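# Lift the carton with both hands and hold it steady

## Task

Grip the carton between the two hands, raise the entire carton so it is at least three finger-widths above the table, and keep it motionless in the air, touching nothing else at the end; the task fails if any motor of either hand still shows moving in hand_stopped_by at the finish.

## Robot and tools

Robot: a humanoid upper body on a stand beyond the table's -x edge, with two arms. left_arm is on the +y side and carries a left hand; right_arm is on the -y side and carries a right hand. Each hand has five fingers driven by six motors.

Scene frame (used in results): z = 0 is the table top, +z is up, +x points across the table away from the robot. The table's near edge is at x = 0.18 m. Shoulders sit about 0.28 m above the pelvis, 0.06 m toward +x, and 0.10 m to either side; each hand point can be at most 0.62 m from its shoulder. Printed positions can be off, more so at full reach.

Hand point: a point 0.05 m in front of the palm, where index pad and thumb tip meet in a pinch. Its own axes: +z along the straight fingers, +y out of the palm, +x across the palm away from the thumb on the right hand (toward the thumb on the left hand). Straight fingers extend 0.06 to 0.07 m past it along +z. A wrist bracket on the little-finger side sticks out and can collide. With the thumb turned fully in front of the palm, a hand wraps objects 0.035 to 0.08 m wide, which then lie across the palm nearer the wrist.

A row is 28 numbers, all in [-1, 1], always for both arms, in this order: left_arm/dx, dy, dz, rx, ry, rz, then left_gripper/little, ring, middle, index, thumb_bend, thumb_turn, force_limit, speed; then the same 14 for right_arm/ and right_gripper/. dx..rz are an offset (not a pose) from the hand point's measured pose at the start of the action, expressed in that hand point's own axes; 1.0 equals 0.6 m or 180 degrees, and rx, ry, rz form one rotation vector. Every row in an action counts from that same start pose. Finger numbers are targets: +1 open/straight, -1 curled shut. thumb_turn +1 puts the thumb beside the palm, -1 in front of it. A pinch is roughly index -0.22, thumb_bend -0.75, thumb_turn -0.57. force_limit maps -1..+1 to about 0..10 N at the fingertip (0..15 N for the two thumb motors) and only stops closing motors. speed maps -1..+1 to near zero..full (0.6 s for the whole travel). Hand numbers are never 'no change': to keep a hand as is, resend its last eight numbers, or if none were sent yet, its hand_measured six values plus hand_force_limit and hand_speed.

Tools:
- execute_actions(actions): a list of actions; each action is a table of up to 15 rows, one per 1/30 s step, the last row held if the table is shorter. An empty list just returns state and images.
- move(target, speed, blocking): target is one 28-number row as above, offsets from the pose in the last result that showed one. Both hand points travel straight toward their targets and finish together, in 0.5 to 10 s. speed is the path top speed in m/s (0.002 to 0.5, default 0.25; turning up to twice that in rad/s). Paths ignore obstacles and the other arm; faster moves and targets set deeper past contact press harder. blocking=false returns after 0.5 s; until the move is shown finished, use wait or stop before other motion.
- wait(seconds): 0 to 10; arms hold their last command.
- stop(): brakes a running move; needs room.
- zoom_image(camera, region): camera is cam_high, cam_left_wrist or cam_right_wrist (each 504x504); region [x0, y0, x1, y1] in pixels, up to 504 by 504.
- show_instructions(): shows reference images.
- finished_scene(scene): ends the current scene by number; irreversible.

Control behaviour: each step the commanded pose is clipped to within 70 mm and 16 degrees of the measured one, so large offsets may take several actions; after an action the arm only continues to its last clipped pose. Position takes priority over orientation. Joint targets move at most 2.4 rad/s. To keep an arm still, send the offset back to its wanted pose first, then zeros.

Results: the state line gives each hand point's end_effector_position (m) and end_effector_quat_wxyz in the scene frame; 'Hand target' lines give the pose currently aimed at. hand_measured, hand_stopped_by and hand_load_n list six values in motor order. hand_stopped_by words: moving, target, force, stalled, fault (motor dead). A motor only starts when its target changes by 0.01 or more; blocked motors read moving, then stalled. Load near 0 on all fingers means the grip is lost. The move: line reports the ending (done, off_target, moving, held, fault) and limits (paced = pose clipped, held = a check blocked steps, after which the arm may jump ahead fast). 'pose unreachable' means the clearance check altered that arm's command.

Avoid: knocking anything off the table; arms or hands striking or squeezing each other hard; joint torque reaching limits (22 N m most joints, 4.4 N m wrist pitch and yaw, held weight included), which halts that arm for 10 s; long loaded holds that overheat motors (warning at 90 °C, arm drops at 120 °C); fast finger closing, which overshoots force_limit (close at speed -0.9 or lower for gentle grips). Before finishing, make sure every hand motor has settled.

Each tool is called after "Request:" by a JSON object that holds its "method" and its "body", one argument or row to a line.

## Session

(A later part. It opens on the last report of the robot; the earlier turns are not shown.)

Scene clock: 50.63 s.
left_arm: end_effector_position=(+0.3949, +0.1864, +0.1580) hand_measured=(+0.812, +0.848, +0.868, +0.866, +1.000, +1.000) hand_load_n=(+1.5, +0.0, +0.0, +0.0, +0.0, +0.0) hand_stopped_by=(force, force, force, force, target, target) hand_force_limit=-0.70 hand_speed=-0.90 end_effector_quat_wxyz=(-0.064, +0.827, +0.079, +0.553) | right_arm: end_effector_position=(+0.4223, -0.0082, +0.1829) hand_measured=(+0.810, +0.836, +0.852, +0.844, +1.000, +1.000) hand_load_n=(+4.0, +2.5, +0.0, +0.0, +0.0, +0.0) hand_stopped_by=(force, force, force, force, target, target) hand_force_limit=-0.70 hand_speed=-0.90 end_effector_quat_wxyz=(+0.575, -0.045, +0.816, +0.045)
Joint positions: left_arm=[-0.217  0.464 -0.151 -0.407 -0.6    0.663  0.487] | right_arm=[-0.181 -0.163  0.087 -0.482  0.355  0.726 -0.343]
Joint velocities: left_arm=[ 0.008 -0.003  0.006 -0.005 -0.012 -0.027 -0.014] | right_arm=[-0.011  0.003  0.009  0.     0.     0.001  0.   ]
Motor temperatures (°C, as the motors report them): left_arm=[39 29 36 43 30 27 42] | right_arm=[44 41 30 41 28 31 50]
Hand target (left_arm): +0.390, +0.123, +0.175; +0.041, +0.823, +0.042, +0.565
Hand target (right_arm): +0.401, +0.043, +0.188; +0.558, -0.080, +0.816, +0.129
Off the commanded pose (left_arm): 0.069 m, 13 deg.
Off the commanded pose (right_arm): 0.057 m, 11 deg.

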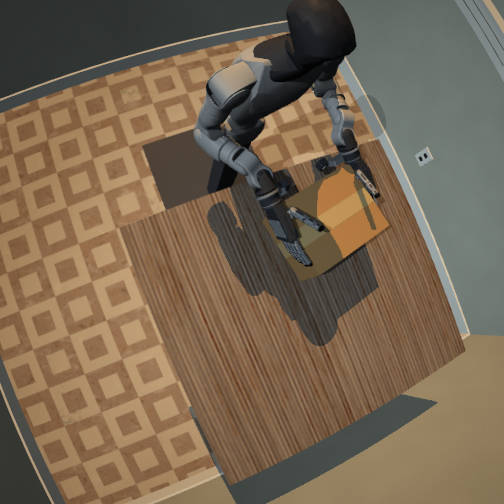

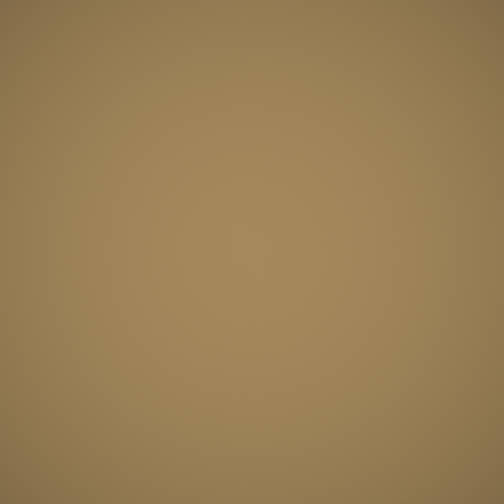

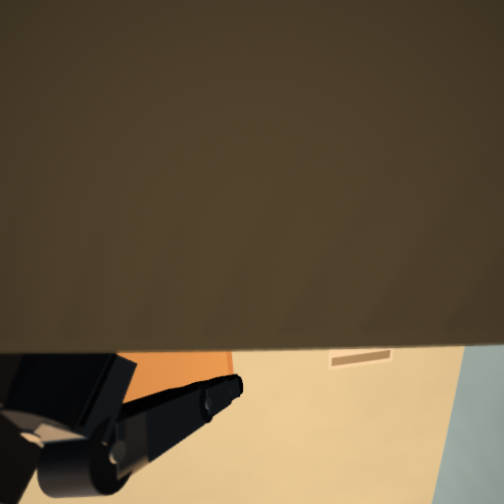

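Request:
{"method": "execute_actions", "body": {
  "actions": [
    [[0.014,0.109,-0.030,-0.068,0.003,-0.018,0.55,0.55,0.55,0.55,1,1,-0.7,-0.9,0.006,0.093,-0.017,-0.057,0.009,0.013,0.55,0.55,0.55,0.55,1,1,-0.7,-0.9],[0.012,0.108,-0.029,-0.068,0.002,-0.018,0.55,0.55,0.55,0.55,1,1,-0.7,-0.9,0.009,0.093,-0.017,-0.057,0.011,0.013,0.55,0.55,0.55,0.55,1,1,-0.7,-0.9],[0.010,0.107,-0.028,-0.067,0.001,-0.018,0.55,0.55,0.55,0.55,1,1,-0.7,-0.9,0.012,0.093,-0.016,-0.057,0.013,0.013,0.55,0.55,0.55,0.55,1,1,-0.7,-0.9],[0.008,0.106,-0.027,-0.066,0.0,-0.018,0.55,0.55,0.55,0.55,1,1,-0.7,-0.9,0.015,0.093,-0.016,-0.057,0.015,0.013,0.55,0.55,0.55,0.55,1,1,-0.7,-0.9],[0.006,0.105,-0.026,-0.066,-0.001,-0.018,0.55,0.55,0.55,0.55,1,1,-0.7,-0.9,0.018,0.093,-0.015,-0.057,0.017,0.013,0.55,0.55,0.55,0.55,1,1,-0.7,-0.9],[0.004,0.104,-0.025,-0.065,-0.002,-0.018,0.55,0.55,0.55,0.55,1,1,-0.7,-0.9,0.021,0.093,-0.015,-0.057,0.019,0.013,0.55,0.55,0.55,0.55,1,1,-0.7,-0.9],[0.002,0.103,-0.024,-0.064,-0.003,-0.018,0.55,0.55,0.55,0.55,1,1,-0.7,-0.9,0.024,0.093,-0.014,-0.057,0.021,0.013,0.55,0.55,0.55,0.55,1,1,-0.7,-0.9],[0.0,0.102,-0.023,-0.064,-0.004,-0.018,0.55,0.55,0.55,0.55,1,1,-0.7,-0.9,0.027,0.093,-0.014,-0.057,0.023,0.013,0.55,0.55,0.55,0.55,1,1,-0.7,-0.9],[-0.002,0.101,-0.022,-0.063,-0.005,-0.018,0.55,0.55,0.55,0.55,1,1,-0.7,-0.9,0.030,0.093,-0.013,-0.057,0.025,0.013,0.55,0.55,0.55,0.55,1,1,-0.7,-0.9],[-0.003,0.090,-0.020,-0.056,-0.005,-0.016,0.55,0.55,0.55,0.55,1,1,-0.7,-0.9,0.031,0.083,-0.010,-0.051,0.025,0.011,0.55,0.55,0.55,0.55,1,1,-0.7,-0.9],[-0.003,0.075,-0.017,-0.047,-0.004,-0.013,0.55,0.55,0.55,0.55,1,1,-0.7,-0.9,0.032,0.069,-0.008,-0.042,0.025,0.009,0.55,0.55,0.55,0.55,1,1,-0.7,-0.9],[-0.003,0.055,-0.012,-0.035,-0.003,-0.010,0.55,0.55,0.55,0.55,1,1,-0.7,-0.9,0.033,0.050,-0.004,-0.031,0.024,0.006,0.55,0.55,0.55,0.55,1,1,-0.7,-0.9],[-0.003,0.035,-0.008,-0.022,-0.002,-0.006,0.55,0.55,0.55,0.55,1,1,-0.7,-0.9,0.034,0.031,0.0,-0.020,0.023,0.002,0.55,0.55,0.55,0.55,1,1,-0.7,-0.9],[-0.003,0.012,-0.004,-0.010,-0.001,-0.003,0.55,0.55,0.55,0.55,1,1,-0.7,-0.9,0.035,0.010,0.004,-0.009,0.022,-0.002,0.55,0.55,0.55,0.55,1,1,-0.7,-0.9],[-0.003,-0.010,0.0,-0.002,0,-0.002,0.55,0.55,0.55,0.55,1,1,-0.7,-0.9,0.036,-0.012,0.008,-0.002,0.021,-0.005,0.55,0.55,0.55,0.55,1,1,-0.7,-0.9]]
  ]
}}

Request:
{"method": "wait", "body": {
  "seconds": 0.3
}}

Request:
{"method": "zoom_image", "body": {
  "camera": "cam_high",
  "region": [220, 90, 420, 290]
}}

Scene clock: 53.53 s.
left_arm: end_effector_position=(+0.3951, +0.1863, +0.1561) hand_measured=(+0.812, +0.848, +0.868, +0.866, +1.000, +1.000) hand_load_n=(+3.0, +0.5, +0.0, +0.0, +0.0, +0.0) hand_stopped_by=(force, force, force, force, target, target) hand_force_limit=-0.70 hand_speed=-0.90 end_effector_quat_wxyz=(-0.064, +0.828, +0.079, +0.552) | right_arm: end_effector_position=(+0.4230, -0.0086, +0.1758) hand_measured=(+0.810, +0.834, +0.852, +0.844, +1.000, +1.000) hand_load_n=(+1.0, +1.5, +0.5, +0.0, +0.0, +0.0) hand_stopped_by=(force, force, force, force, target, target) hand_force_limit=-0.70 hand_speed=-0.90 end_effector_quat_wxyz=(+0.565, -0.050, +0.822, +0.039)
Joint positions: left_arm=[-0.217  0.465 -0.154 -0.398 -0.599  0.656  0.485] | right_arm=[-0.19  -0.166  0.086 -0.469  0.352  0.749 -0.344]
Joint velocities: left_arm=[ 0.057  0.018  0.025  0.    -0.011 -0.074 -0.036] | right_arm=[ 0.02  -0.018 -0.02   0.16  -0.006  0.     0.125]
Motor temperatures (°C, as the motors report them): left_arm=[39 29 37 43 30 27 43] | right_arm=[45 42 31 41 29 31 50]
Hand target (left_arm): +0.393, +0.192, +0.157; -0.061, +0.827, +0.080, +0.553
Hand target (right_arm): +0.420, -0.016, +0.162; +0.549, -0.054, +0.833, +0.041
Off the commanded pose (left_arm): 0.006 m, 1 deg.
Off the commanded pose (right_arm): 0.017 m, 2 deg.

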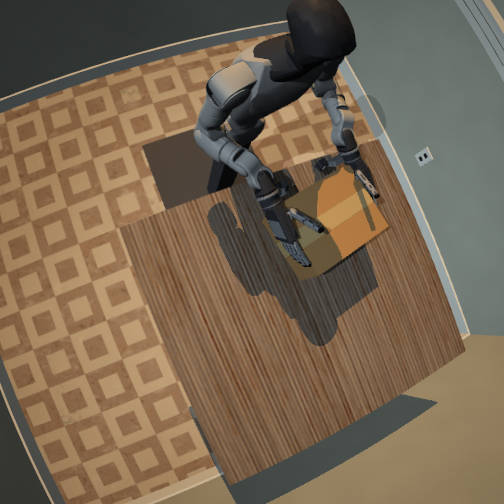

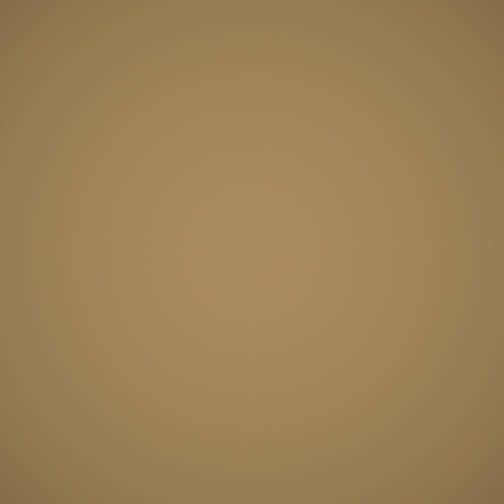

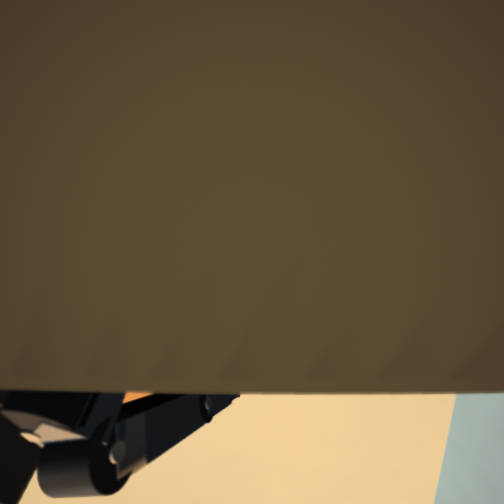

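Scene clock: 53.83 s.
left_arm: end_effector_position=(+0.3933, +0.1923, +0.1572) hand_measured=(+0.812, +0.848, +0.868, +0.866, +1.000, +1.000) hand_load_n=(+0.0, +0.0, +0.0, +0.0, +0.0, +0.0) hand_stopped_by=(force, force, force, force, target, target) hand_force_limit=-0.70 hand_speed=-0.90 end_effector_quat_wxyz=(-0.063, +0.826, +0.079, +0.554) | right_arm: end_effector_position=(+0.4203, -0.0165, +0.1605) hand_measured=(+0.810, +0.834, +0.852, +0.844, +1.000, +1.000) hand_load_n=(+0.0, +0.0, +0.0, +0.0, +0.0, +0.0) hand_stopped_by=(force, force, force, force, target, target) hand_force_limit=-0.70 hand_speed=-0.90 end_effector_quat_wxyz=(+0.548, -0.054, +0.834, +0.038)
Joint positions: left_arm=[-0.203  0.482 -0.135 -0.398 -0.604  0.643  0.461] | right_arm=[-0.168 -0.187  0.068 -0.443  0.367  0.748 -0.313]
Joint velocities: left_arm=[ 0.003  0.005  0.003  0.009  0.005  0.    -0.001] | right_arm=[-0.005  0.     0.005  0.006  0.     0.     0.001]
Motor temperatures (°C, as the motors report them): left_arm=[39 29 37 43 30 27 43] | right_arm=[45 42 31 41 29 31 50]
Hand target (left_arm): +0.393, +0.192, +0.157; -0.061, +0.827, +0.080, +0.553
Hand target (right_arm): +0.420, -0.016, +0.162; +0.549, -0.054, +0.833, +0.041
Off the commanded pose (left_arm): 0.001 m, 0 deg.
Off the commanded pose (right_arm): 0.001 m, 0 deg.
wait: 0.30 s; no rest

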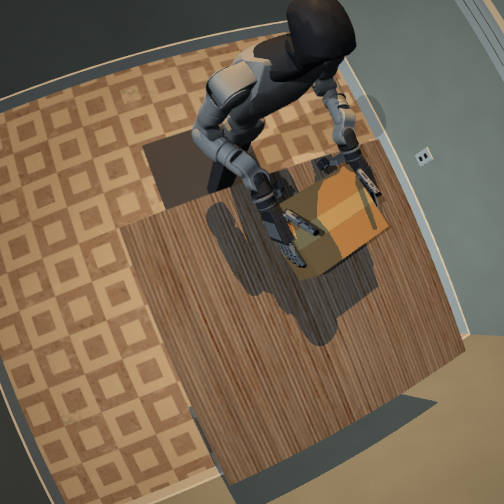

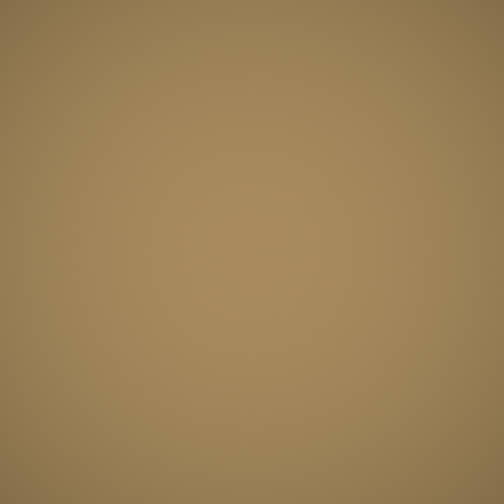

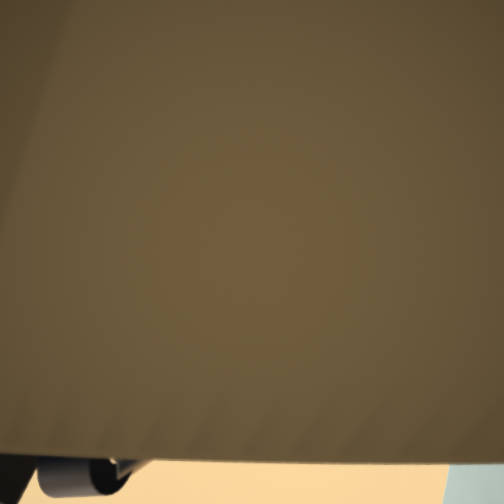

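Region (220, 90, 420, 290) of cam_high's 504x504 image, scaled by 2.520, with more detail than that image has.

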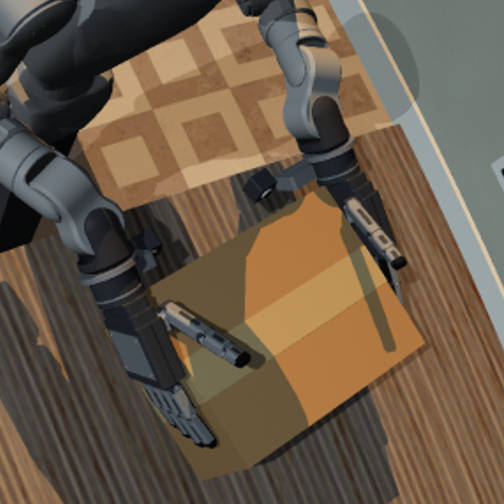

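Request:
{"method": "execute_actions", "body": {
  "actions": [
    [[0.001,0,0.001,0,0,0,0.55,0.836,0.852,0.846,1,1,-0.7,-0.9,0.001,0,0.002,0,0,0,0.55,0.55,0.55,0.55,1,1,-0.7,-0.9],[0.002,0,0.003,0,0,0,0.55,0.836,0.852,0.846,1,1,-0.7,-0.9,0.003,0,0.004,0,0,0,0.55,0.55,0.55,0.55,1,1,-0.7,-0.9],[0.003,0,0.005,0,0,0,0.55,0.836,0.852,0.846,1,1,-0.7,-0.9,0.006,0,0.007,0.001,0,0,0.55,0.55,0.55,0.55,1,1,-0.7,-0.9],[0.005,0,0.008,0,0,0,0.55,0.836,0.852,0.846,1,1,-0.7,-0.9,0.009,0,0.011,0.001,0,0,0.55,0.55,0.55,0.55,1,1,-0.7,-0.9],[0.006,0.002,0.010,0,0,0,0.55,0.836,0.852,0.846,1,1,-0.7,-0.9,0.011,0.002,0.014,0.002,0,0,0.55,0.55,0.55,0.55,1,1,-0.7,-0.9],[0.006,0.006,0.010,0,0,0,0.55,0.836,0.852,0.846,1,1,-0.7,-0.9,0.011,0.006,0.014,0.002,0,0,0.55,0.55,0.55,0.55,1,1,-0.7,-0.9],[0.006,0.011,0.010,-0.001,0,-0.001,0.55,0.836,0.852,0.846,1,1,-0.7,-0.9,0.011,0.010,0.014,0.002,0,0,0.55,0.55,0.55,0.55,1,1,-0.7,-0.9],[0.006,0.017,0.009,-0.004,0,-0.002,0.55,0.836,0.852,0.846,1,1,-0.7,-0.9,0.011,0.016,0.013,-0.001,0,0,0.55,0.55,0.55,0.55,1,1,-0.7,-0.9],[0.005,0.027,0.007,-0.010,-0.001,-0.003,0.55,0.836,0.852,0.846,1,1,-0.7,-0.9,0.010,0.026,0.011,-0.007,0,0.001,0.55,0.55,0.55,0.55,1,1,-0.7,-0.9],[0.004,0.041,0.004,-0.019,-0.001,-0.004,0.55,0.836,0.852,0.846,1,1,-0.7,-0.9,0.010,0.039,0.008,-0.015,0,0.003,0.55,0.55,0.55,0.55,1,1,-0.7,-0.9],[0.003,0.056,0.000,-0.028,-0.002,-0.005,0.55,0.836,0.852,0.846,1,1,-0.7,-0.9,0.009,0.054,0.004,-0.024,-0.001,0.004,0.55,0.55,0.55,0.55,1,1,-0.7,-0.9],[0.002,0.071,-0.003,-0.037,-0.003,-0.006,0.55,0.836,0.852,0.846,1,1,-0.7,-0.9,0.008,0.068,0.001,-0.032,-0.001,0.006,0.55,0.55,0.55,0.55,1,1,-0.7,-0.9],[0.001,0.086,-0.006,-0.047,-0.003,-0.008,0.55,0.836,0.852,0.846,1,1,-0.7,-0.9,0.007,0.083,-0.002,-0.041,-0.001,0.008,0.55,0.55,0.55,0.55,1,1,-0.7,-0.9],[0.000,0.100,-0.009,-0.056,-0.004,-0.009,0.55,0.836,0.852,0.846,1,1,-0.7,-0.9,0.007,0.097,-0.005,-0.049,-0.002,0.009,0.55,0.55,0.55,0.55,1,1,-0.7,-0.9],[-0.001,0.113,-0.012,-0.0635,-0.004,-0.010,0.55,0.836,0.852,0.846,1,1,-0.7,-0.9,0.006,0.109,-0.008,-0.0565,-0.002,0.010,0.55,0.55,0.55,0.55,1,1,-0.7,-0.9]]
  ]
}}

Request:
{"method": "wait", "body": {
  "seconds": 0.3
}}

Request:
{"method": "zoom_image", "body": {
  "camera": "cam_high",
  "region": [220, 90, 420, 290]
}}

Scene clock: 56.10 s.
left_arm: end_effector_position=(+0.4006, +0.1860, +0.1580) hand_measured=(+0.812, +0.836, +0.852, +0.846, +1.000, +1.000) hand_load_n=(+1.0, +2.0, +1.0, +0.0, +0.0, +0.0) hand_stopped_by=(force, target, target, target, target, target) hand_force_limit=-0.70 hand_speed=-0.90 end_effector_quat_wxyz=(-0.064, +0.826, +0.074, +0.556) | right_arm: end_effector_position=(+0.4232, -0.0090, +0.1481) hand_measured=(+0.810, +0.834, +0.852, +0.846, +1.000, +1.000) hand_load_n=(+0.5, +3.0, +3.5, +3.0, +0.0, +0.0) hand_stopped_by=(force, force, force, force, target, target) hand_force_limit=-0.70 hand_speed=-0.90 end_effector_quat_wxyz=(+0.547, -0.055, +0.835, +0.031)
Joint positions: left_arm=[-0.243  0.467 -0.159 -0.369 -0.592  0.646  0.47 ] | right_arm=[-0.182 -0.165  0.111 -0.361  0.327  0.682 -0.327]
Joint velocities: left_arm=[ 0.003  0.018 -0.054  0.049  0.049 -0.076 -0.033] | right_arm=[ 0.015  0.     0.069  0.058 -0.074 -0.115 -0.006]
Motor temperatures (°C, as the motors report them): left_arm=[39 29 36 43 30 27 40] | right_arm=[44 42 30 40 28 30 46]
Hand target (left_arm): +0.396, +0.128, +0.161; +0.028, +0.831, +0.039, +0.554
Hand target (right_arm): +0.403, +0.044, +0.161; +0.542, -0.089, +0.827, +0.120
Off the commanded pose (left_arm): 0.062 m, 11 deg.
Off the commanded pose (right_arm): 0.060 m, 11 deg.

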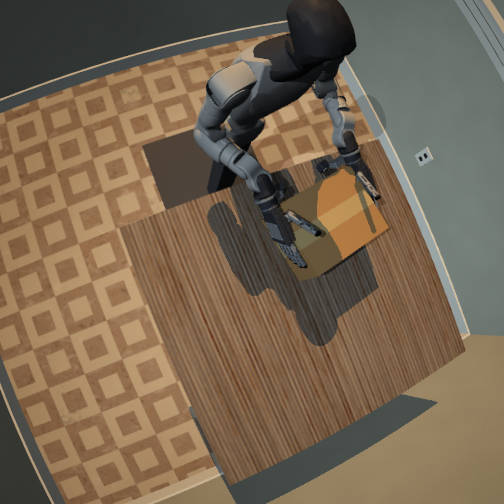

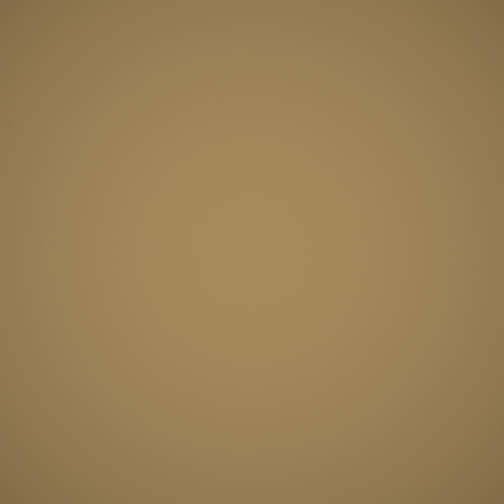

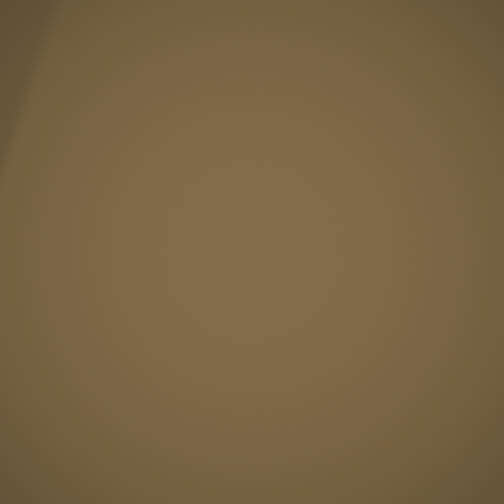

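Scene clock: 56.40 s.
left_arm: end_effector_position=(+0.4008, +0.1858, +0.1578) hand_measured=(+0.812, +0.836, +0.852, +0.846, +1.000, +1.000) hand_load_n=(+0.5, +2.0, +2.0, +1.0, +0.0, +0.0) hand_stopped_by=(force, target, target, target, target, target) hand_force_limit=-0.70 hand_speed=-0.90 end_effector_quat_wxyz=(-0.064, +0.825, +0.073, +0.557) | right_arm: end_effector_position=(+0.4233, -0.0091, +0.1479) hand_measured=(+0.810, +0.834, +0.852, +0.846, +1.000, +1.000) hand_load_n=(+0.5, +2.5, +3.5, +3.5, +0.0, +0.0) hand_stopped_by=(force, force, force, force, target, target) hand_force_limit=-0.70 hand_speed=-0.90 end_effector_quat_wxyz=(+0.548, -0.055, +0.834, +0.031)
Joint positions: left_arm=[-0.243  0.469 -0.163 -0.365 -0.589  0.639  0.468] | right_arm=[-0.181 -0.165  0.113 -0.359  0.325  0.676 -0.327]
Joint velocities: left_arm=[ 0.008 -0.005  0.     0.006 -0.003  0.     0.   ] | right_arm=[-0.005  0.    -0.009  0.008  0.     0.     0.   ]
Motor temperatures (°C, as the motors report them): left_arm=[39 29 36 43 30 27 40] | right_arm=[44 42 30 40 28 30 46]
Hand target (left_arm): +0.396, +0.128, +0.161; +0.028, +0.831, +0.039, +0.554
Hand target (right_arm): +0.403, +0.044, +0.161; +0.542, -0.089, +0.827, +0.120
Off the commanded pose (left_arm): 0.061 m, 11 deg.
Off the commanded pose (right_arm): 0.060 m, 11 deg.
wait: 0.30 s; at rest by 0.17 s

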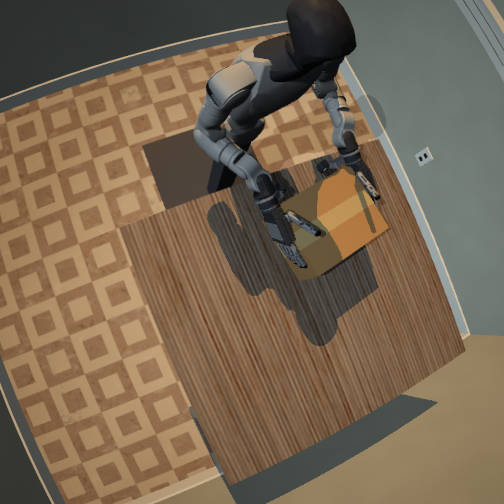

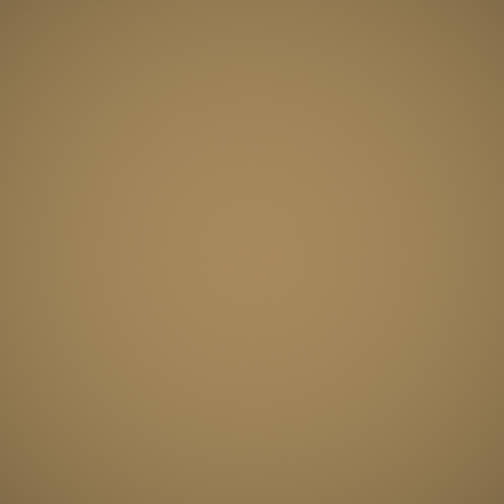

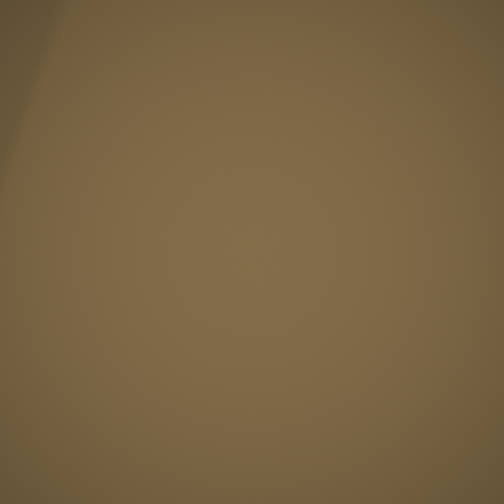

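Region (220, 90, 420, 290) of cam_high's 504x504 image, scaled by 2.520, with more detail than that image has.

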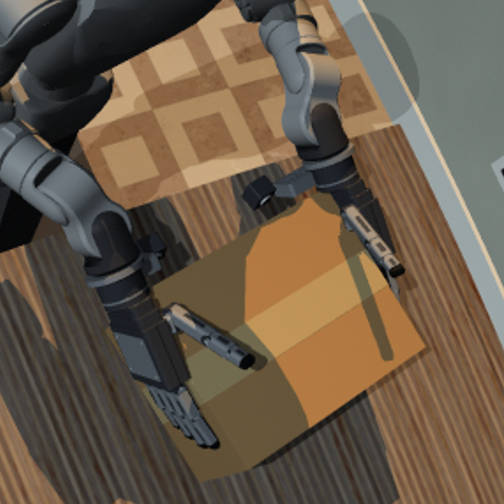

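Request:
{"method": "execute_actions", "body": {
  "actions": [
    [[-0.002,0.100,-0.0205,-0.0612,-0.0056,-0.014,0.55,0.836,0.852,0.846,1,1,-0.7,-0.9,-0.0137,0.097,-0.0238,-0.0593,-0.0027,0.013,0.55,0.55,0.55,0.55,1,1,-0.7,-0.9],[0.0005,0.100,-0.021,-0.0612,-0.0048,-0.014,0.55,0.836,0.852,0.846,1,1,-0.7,-0.9,-0.0156,0.097,-0.0242,-0.0588,-0.0034,0.013,0.55,0.55,0.55,0.55,1,1,-0.7,-0.9],[0.003,0.100,-0.0215,-0.0612,-0.004,-0.014,0.55,0.836,0.852,0.846,1,1,-0.7,-0.9,-0.0175,0.097,-0.0245,-0.0583,-0.0041,0.013,0.55,0.55,0.55,0.55,1,1,-0.7,-0.9],[0.0057,0.100,-0.022,-0.0612,-0.0032,-0.014,0.55,0.836,0.852,0.846,1,1,-0.7,-0.9,-0.0194,0.097,-0.0249,-0.0578,-0.0048,0.013,0.55,0.55,0.55,0.55,1,1,-0.7,-0.9],[0.0083,0.100,-0.0225,-0.0612,-0.0024,-0.014,0.55,0.836,0.852,0.846,1,1,-0.7,-0.9,-0.0213,0.097,-0.0252,-0.0575,-0.0055,0.013,0.55,0.55,0.55,0.55,1,1,-0.7,-0.9],[0.011,0.100,-0.023,-0.0612,-0.0016,-0.014,0.55,0.836,0.852,0.846,1,1,-0.7,-0.9,-0.0232,0.097,-0.0256,-0.0575,-0.0062,0.013,0.55,0.55,0.55,0.55,1,1,-0.7,-0.9],[0.0135,0.100,-0.0235,-0.0612,-0.0008,-0.014,0.55,0.836,0.852,0.846,1,1,-0.7,-0.9,-0.0251,0.097,-0.026,-0.0575,-0.0069,0.013,0.55,0.55,0.55,0.55,1,1,-0.7,-0.9],[0.016,0.100,-0.024,-0.0612,0.0,-0.014,0.55,0.836,0.852,0.846,1,1,-0.7,-0.9,-0.027,0.097,-0.0263,-0.0575,-0.0076,0.013,0.55,0.55,0.55,0.55,1,1,-0.7,-0.9],[0.0187,0.100,-0.0245,-0.0612,0.0008,-0.014,0.55,0.836,0.852,0.846,1,1,-0.7,-0.9,-0.029,0.097,-0.0267,-0.0575,-0.0083,0.013,0.55,0.55,0.55,0.55,1,1,-0.7,-0.9],[0.0213,0.100,-0.025,-0.0612,0.0016,-0.014,0.55,0.836,0.852,0.846,1,1,-0.7,-0.9,-0.031,0.097,-0.027,-0.0575,-0.009,0.013,0.55,0.55,0.55,0.55,1,1,-0.7,-0.9]]
  ]
}}

Request:
{"method": "wait", "body": {
  "seconds": 0.2
}}

Scene clock: 57.70 s.
left_arm: end_effector_position=(+0.4012, +0.1845, +0.1570) hand_measured=(+0.812, +0.836, +0.852, +0.846, +1.000, +1.000) hand_load_n=(+0.0, +0.5, +0.5, +0.5, +0.0, +0.0) hand_stopped_by=(force, target, target, target, target, target) hand_force_limit=-0.70 hand_speed=-0.90 end_effector_quat_wxyz=(-0.065, +0.830, +0.068, +0.550) | right_arm: end_effector_position=(+0.4221, -0.0104, +0.1475) hand_measured=(+0.810, +0.834, +0.852, +0.846, +1.000, +1.000) hand_load_n=(+0.0, +0.5, +1.5, +2.5, +0.0, +0.0) hand_stopped_by=(force, force, force, force, target, target) hand_force_limit=-0.70 hand_speed=-0.90 end_effector_quat_wxyz=(+0.543, -0.057, +0.837, +0.024)
Joint positions: left_arm=[-0.256  0.471 -0.158 -0.375 -0.6    0.678  0.474] | right_arm=[-0.181 -0.167  0.112 -0.38   0.325  0.71  -0.34 ]
Joint velocities: left_arm=[-0.008  0.008  0.005 -0.005  0.     0.018  0.   ] | right_arm=[ 0.008  0.     0.014 -0.018  0.     0.019  0.   ]
Motor temperatures (°C, as the motors report them): left_arm=[39 29 36 43 30 27 41] | right_arm=[44 42 31 40 28 29 47]
Hand target (left_arm): +0.399, +0.128, +0.176; +0.027, +0.824, +0.037, +0.565
Hand target (right_arm): +0.405, +0.044, +0.172; +0.551, -0.089, +0.822, +0.118
Off the commanded pose (left_arm): 0.062 m, 11 deg.
Off the commanded pose (right_arm): 0.064 m, 11 deg.

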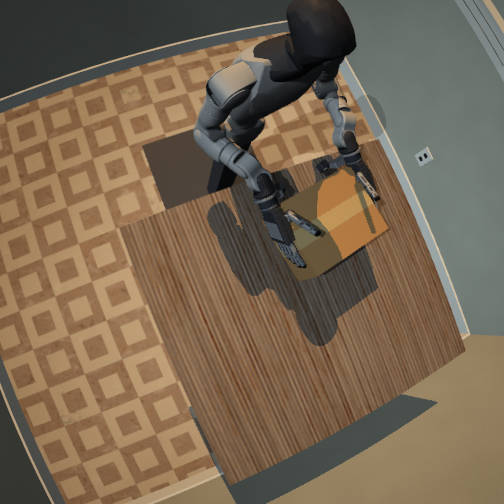

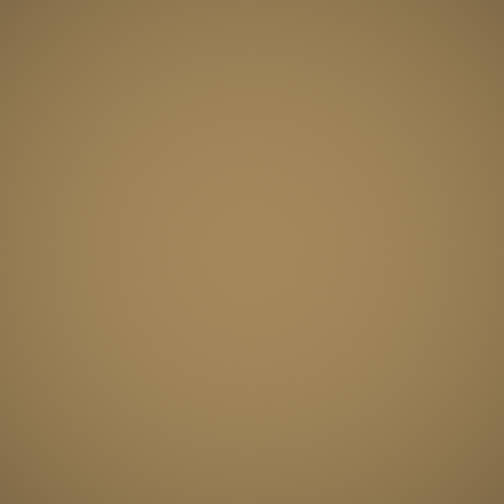

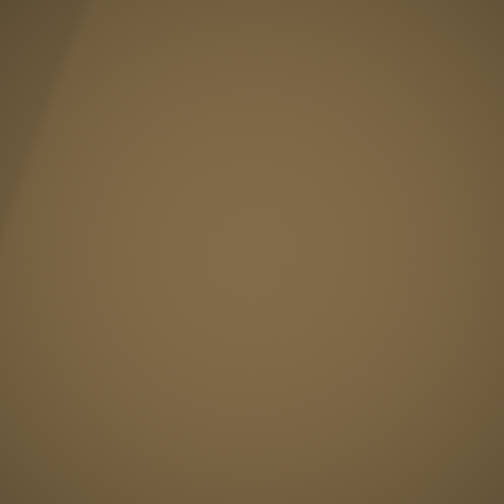

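Scene clock: 57.90 s.
left_arm: end_effector_position=(+0.4020, +0.1870, +0.1584) hand_measured=(+0.812, +0.836, +0.852, +0.846, +1.000, +1.000) hand_load_n=(+0.0, +0.0, +0.0, +0.0, +0.0, +0.0) hand_stopped_by=(force, target, target, target, target, target) hand_force_limit=-0.70 hand_speed=-0.90 end_effector_quat_wxyz=(-0.068, +0.829, +0.072, +0.551) | right_arm: end_effector_position=(+0.4251, -0.0080, +0.1615) hand_measured=(+0.810, +0.836, +0.852, +0.846, +1.000, +1.000) hand_load_n=(+4.0, +4.5, +2.5, +0.5, +0.0, +0.0) hand_stopped_by=(force, force, force, force, target, target) hand_force_limit=-0.70 hand_speed=-0.90 end_effector_quat_wxyz=(+0.559, -0.052, +0.827, +0.034)
Joint positions: left_arm=[-0.258  0.471 -0.153 -0.375 -0.6    0.679  0.48 ] | right_arm=[-0.191 -0.164  0.106 -0.399  0.334  0.697 -0.341]
Joint velocities: left_arm=[-0.028 -0.002  0.011 -0.003  0.002  0.     0.016] | right_arm=[-0.032  0.005 -0.008 -0.063  0.    -0.067  0.   ]
Motor temperatures (°C, as the motors report them): left_arm=[39 29 36 43 30 27 41] | right_arm=[44 42 31 40 28 29 47]
Hand target (left_arm): +0.399, +0.128, +0.176; +0.027, +0.824, +0.037, +0.565
Hand target (right_arm): +0.405, +0.044, +0.172; +0.551, -0.089, +0.822, +0.118
Off the commanded pose (left_arm): 0.064 m, 12 deg.
Off the commanded pose (right_arm): 0.059 m, 11 deg.
wait: 0.20 s; no rest

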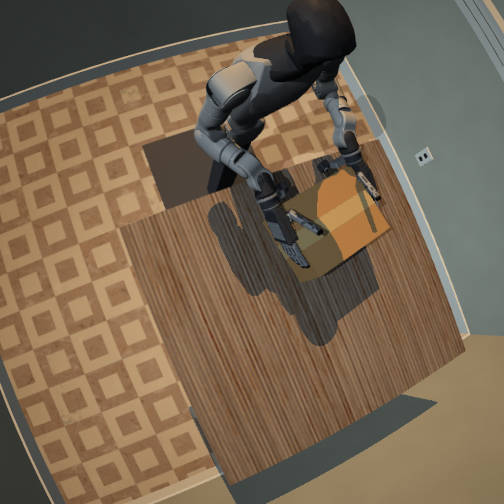

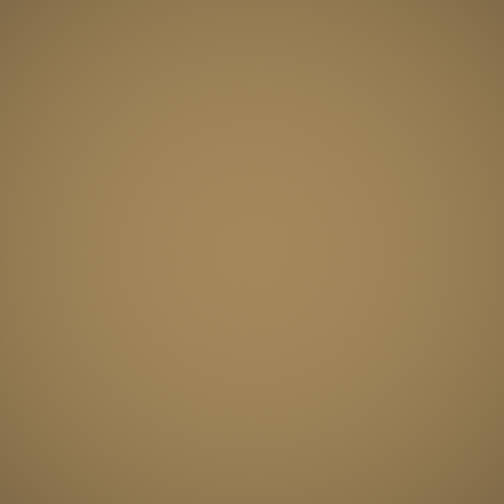

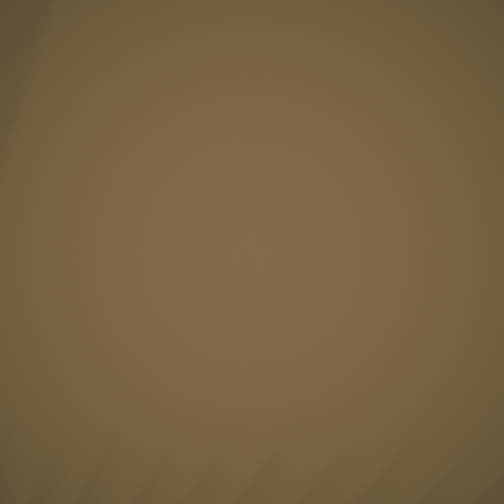

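Request:
{"method": "execute_actions", "body": {
  "actions": []
}}

Request:
{"method": "zoom_image", "body": {
  "camera": "cam_high",
  "region": [220, 90, 420, 290]
}}

Scene clock: 58.13 s.
left_arm: end_effector_position=(+0.4021, +0.1882, +0.1583) hand_measured=(+0.812, +0.836, +0.852, +0.846, +1.000, +1.000) hand_load_n=(+0.0, +0.0, +0.0, +0.5, +0.0, +0.0) hand_stopped_by=(force, target, target, target, target, target) hand_force_limit=-0.70 hand_speed=-0.90 end_effector_quat_wxyz=(-0.070, +0.828, +0.073, +0.551) | right_arm: end_effector_position=(+0.4257, -0.0068, +0.1663) hand_measured=(+0.810, +0.836, +0.852, +0.846, +1.000, +1.000) hand_load_n=(+3.0, +4.0, +2.0, +0.5, +0.0, +0.0) hand_stopped_by=(force, force, force, force, target, target) hand_force_limit=-0.70 hand_speed=-0.90 end_effector_quat_wxyz=(+0.565, -0.051, +0.823, +0.037)
Joint positions: left_arm=[-0.258  0.471 -0.152 -0.374 -0.6    0.68   0.482] | right_arm=[-0.193 -0.164  0.106 -0.405  0.334  0.69  -0.338]
Joint velocities: left_arm=[-0.002 -0.005  0.     0.006 -0.002  0.     0.   ] | right_arm=[ 0.005  0.002 -0.008  0.008  0.006  0.     0.   ]
Motor temperatures (°C, as the motors report them): left_arm=[39 29 36 43 30 27 41] | right_arm=[44 42 31 40 28 30 48]
Hand target (left_arm): +0.399, +0.128, +0.176; +0.027, +0.824, +0.037, +0.565
Hand target (right_arm): +0.405, +0.044, +0.172; +0.551, -0.089, +0.822, +0.118
Off the commanded pose (left_arm): 0.065 m, 12 deg.
Off the commanded pose (right_arm): 0.058 m, 10 deg.

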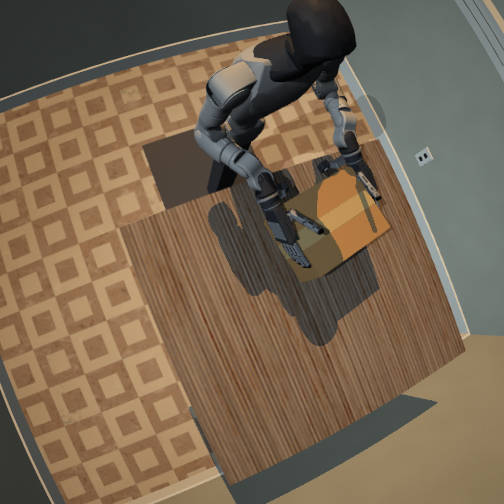

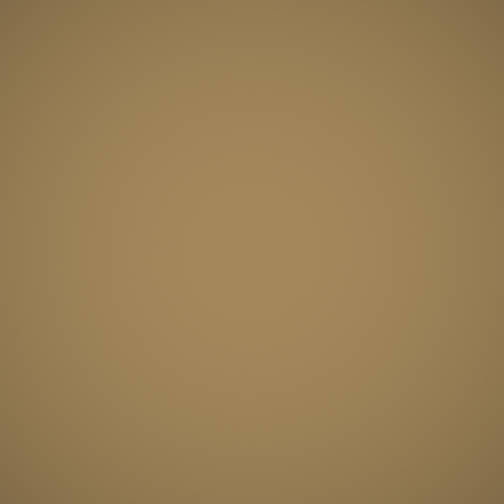

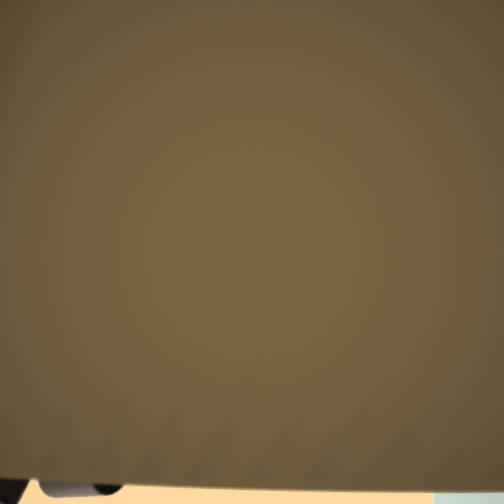

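Region (220, 90, 420, 290) of cam_high's 504x504 image, scaled by 2.520, with more detail than that image has.

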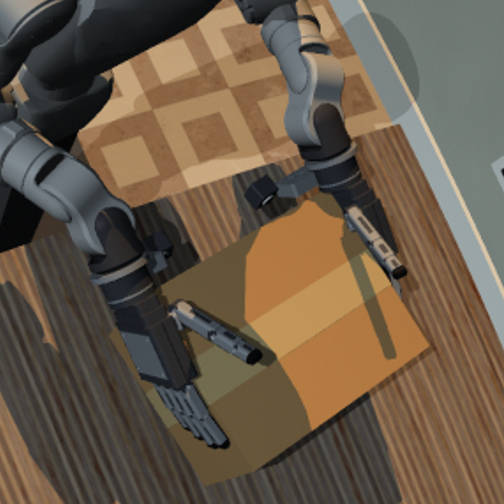

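Request:
{"method": "execute_actions", "body": {
  "actions": [
    [[0.020,0.103,-0.0287,-0.065,0.0057,-0.0162,0.55,0.836,0.852,0.846,1,1,-0.7,-0.9,-0.0008,0.094,-0.0185,-0.0564,0.0052,0.0096,0.55,0.55,0.55,0.55,1,1,-0.7,-0.9],[0.020,0.103,-0.0287,-0.0655,0.0057,-0.0162,0.55,0.836,0.852,0.846,1,1,-0.7,-0.9,-0.0008,0.094,-0.0185,-0.0561,0.0052,0.0096,0.55,0.55,0.55,0.55,1,1,-0.7,-0.9],[0.020,0.103,-0.0287,-0.066,0.0057,-0.0162,0.55,0.836,0.852,0.846,1,1,-0.7,-0.9,-0.0008,0.094,-0.0185,-0.0558,0.0052,0.0096,0.55,0.55,0.55,0.55,1,1,-0.7,-0.9],[0.020,0.103,-0.0287,-0.0665,0.0057,-0.0162,0.55,0.836,0.852,0.846,1,1,-0.7,-0.9,-0.0008,0.094,-0.0185,-0.0555,0.0052,0.0096,0.55,0.55,0.55,0.55,1,1,-0.7,-0.9],[0.020,0.103,-0.0287,-0.067,0.0057,-0.0162,0.55,0.836,0.852,0.846,1,1,-0.7,-0.9,-0.0008,0.094,-0.0185,-0.0555,0.0052,0.0096,0.55,0.55,0.55,0.55,1,1,-0.7,-0.9]]
  ]
}}

Request:
{"method": "wait", "body": {
  "seconds": 0.3
}}

Request:
{"method": "zoom_image", "body": {
  "camera": "cam_high",
  "region": [220, 90, 420, 290]
}}

Scene clock: 60.37 s.
left_arm: end_effector_position=(+0.4021, +0.1887, +0.1584) hand_measured=(+0.812, +0.836, +0.852, +0.846, +1.000, +1.000) hand_load_n=(+0.0, +0.0, +0.5, +1.0, +0.0, +0.0) hand_stopped_by=(force, target, target, target, target, target) hand_force_limit=-0.70 hand_speed=-0.90 end_effector_quat_wxyz=(-0.068, +0.829, +0.073, +0.550) | right_arm: end_effector_position=(+0.4260, -0.0061, +0.1671) hand_measured=(+0.810, +0.836, +0.852, +0.844, +1.000, +1.000) hand_load_n=(+3.5, +4.0, +2.0, +0.0, +0.0, +0.0) hand_stopped_by=(force, force, force, force, target, target) hand_force_limit=-0.70 hand_speed=-0.90 end_effector_quat_wxyz=(+0.565, -0.052, +0.823, +0.036)
Joint positions: left_arm=[-0.258  0.475 -0.148 -0.373 -0.605  0.68   0.478] | right_arm=[-0.197 -0.164  0.106 -0.408  0.335  0.696 -0.341]
Joint velocities: left_arm=[ 0.002  0.014 -0.005  0.009 -0.002  0.     0.   ] | right_arm=[0.009 0.015 0.011 0.002 0.005 0.    0.   ]
Motor temperatures (°C, as the motors report them): left_arm=[40 29 36 43 30 27 41] | right_arm=[45 42 31 41 28 32 50]
Hand target (left_arm): +0.399, +0.128, +0.176; +0.031, +0.824, +0.035, +0.564
Hand target (right_arm): +0.405, +0.045, +0.172; +0.550, -0.090, +0.822, +0.116
Off the commanded pose (left_arm): 0.066 m, 12 deg.
Off the commanded pose (right_arm): 0.057 m, 10 deg.

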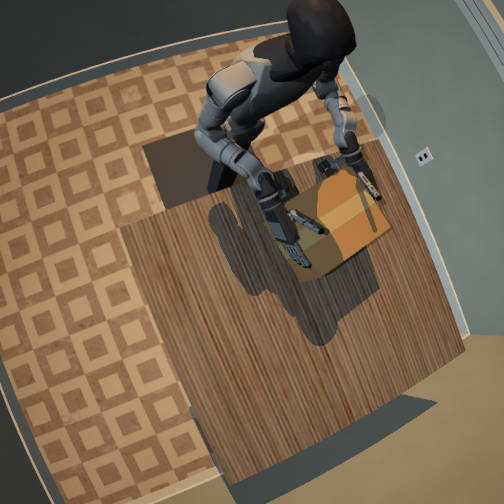

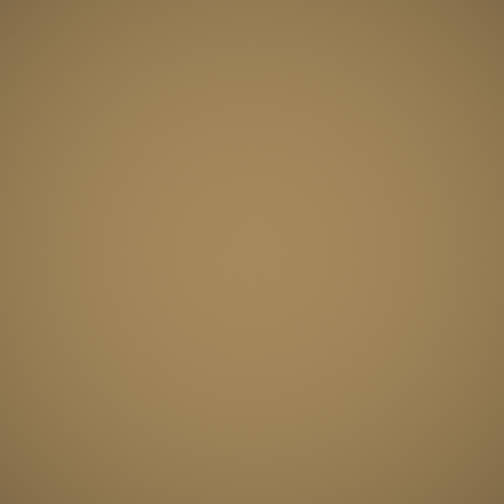

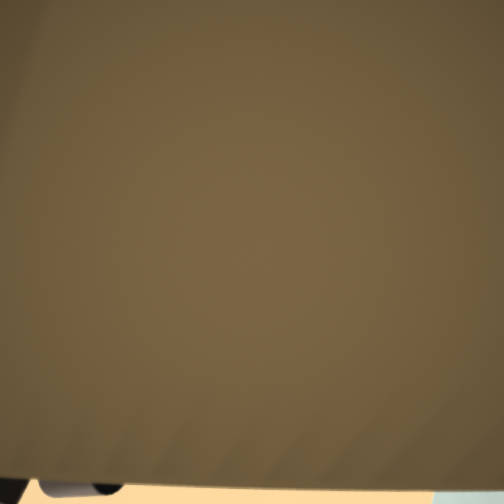

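Scene clock: 60.67 s.
left_arm: end_effector_position=(+0.4021, +0.1887, +0.1584) hand_measured=(+0.812, +0.836, +0.852, +0.846, +1.000, +1.000) hand_load_n=(+0.0, +0.0, +0.5, +1.0, +0.0, +0.0) hand_stopped_by=(force, target, target, target, target, target) hand_force_limit=-0.70 hand_speed=-0.90 end_effector_quat_wxyz=(-0.068, +0.829, +0.073, +0.550) | right_arm: end_effector_position=(+0.4260, -0.0061, +0.1671) hand_measured=(+0.810, +0.836, +0.852, +0.844, +1.000, +1.000) hand_load_n=(+3.5, +4.0, +2.0, +0.0, +0.0, +0.0) hand_stopped_by=(force, force, force, force, target, target) hand_force_limit=-0.70 hand_speed=-0.90 end_effector_quat_wxyz=(+0.564, -0.052, +0.823, +0.036)
Joint positions: left_arm=[-0.258  0.475 -0.148 -0.373 -0.605  0.68   0.478] | right_arm=[-0.197 -0.164  0.106 -0.408  0.335  0.697 -0.341]
Joint velocities: left_arm=[-0.002  0.003  0.003 -0.003  0.     0.     0.   ] | right_arm=[ 0.002 -0.012  0.003  0.    -0.006  0.     0.   ]
Motor temperatures (°C, as the motors report them): left_arm=[40 29 36 43 30 27 41] | right_arm=[46 42 31 42 28 32 50]
Hand target (left_arm): +0.399, +0.128, +0.176; +0.031, +0.824, +0.035, +0.564
Hand target (right_arm): +0.405, +0.045, +0.172; +0.550, -0.090, +0.822, +0.116
Off the commanded pose (left_arm): 0.066 m, 12 deg.
Off the commanded pose (right_arm): 0.057 m, 10 deg.
wait: 0.30 s; at rest by 0.17 s

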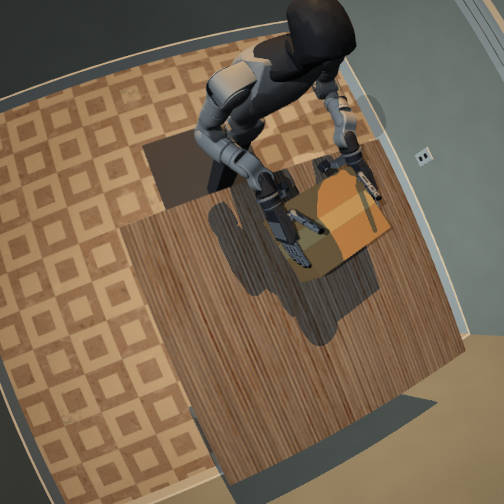

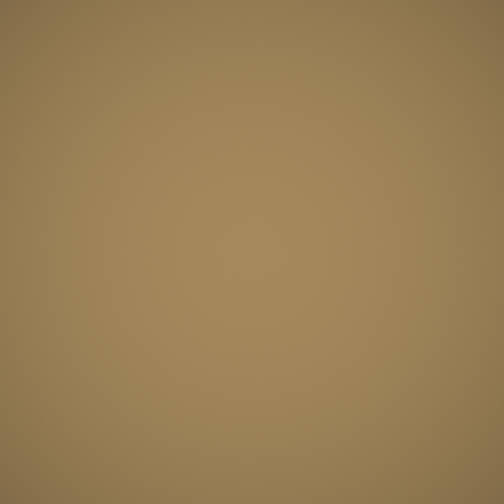

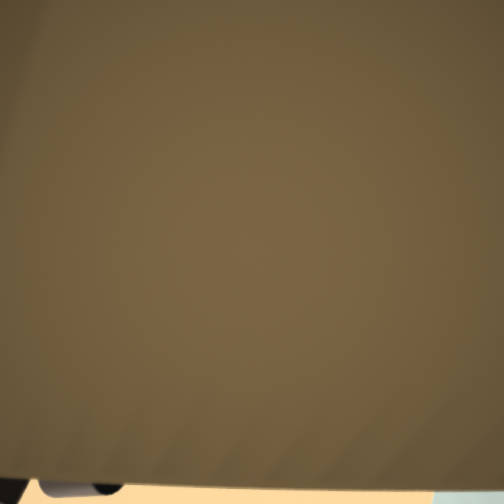

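Region (220, 90, 420, 290) of cam_high's 504x504 image, scaled by 2.520, with more detail than that image has.

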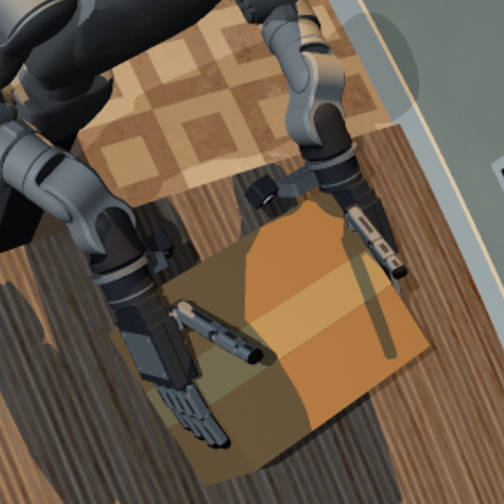

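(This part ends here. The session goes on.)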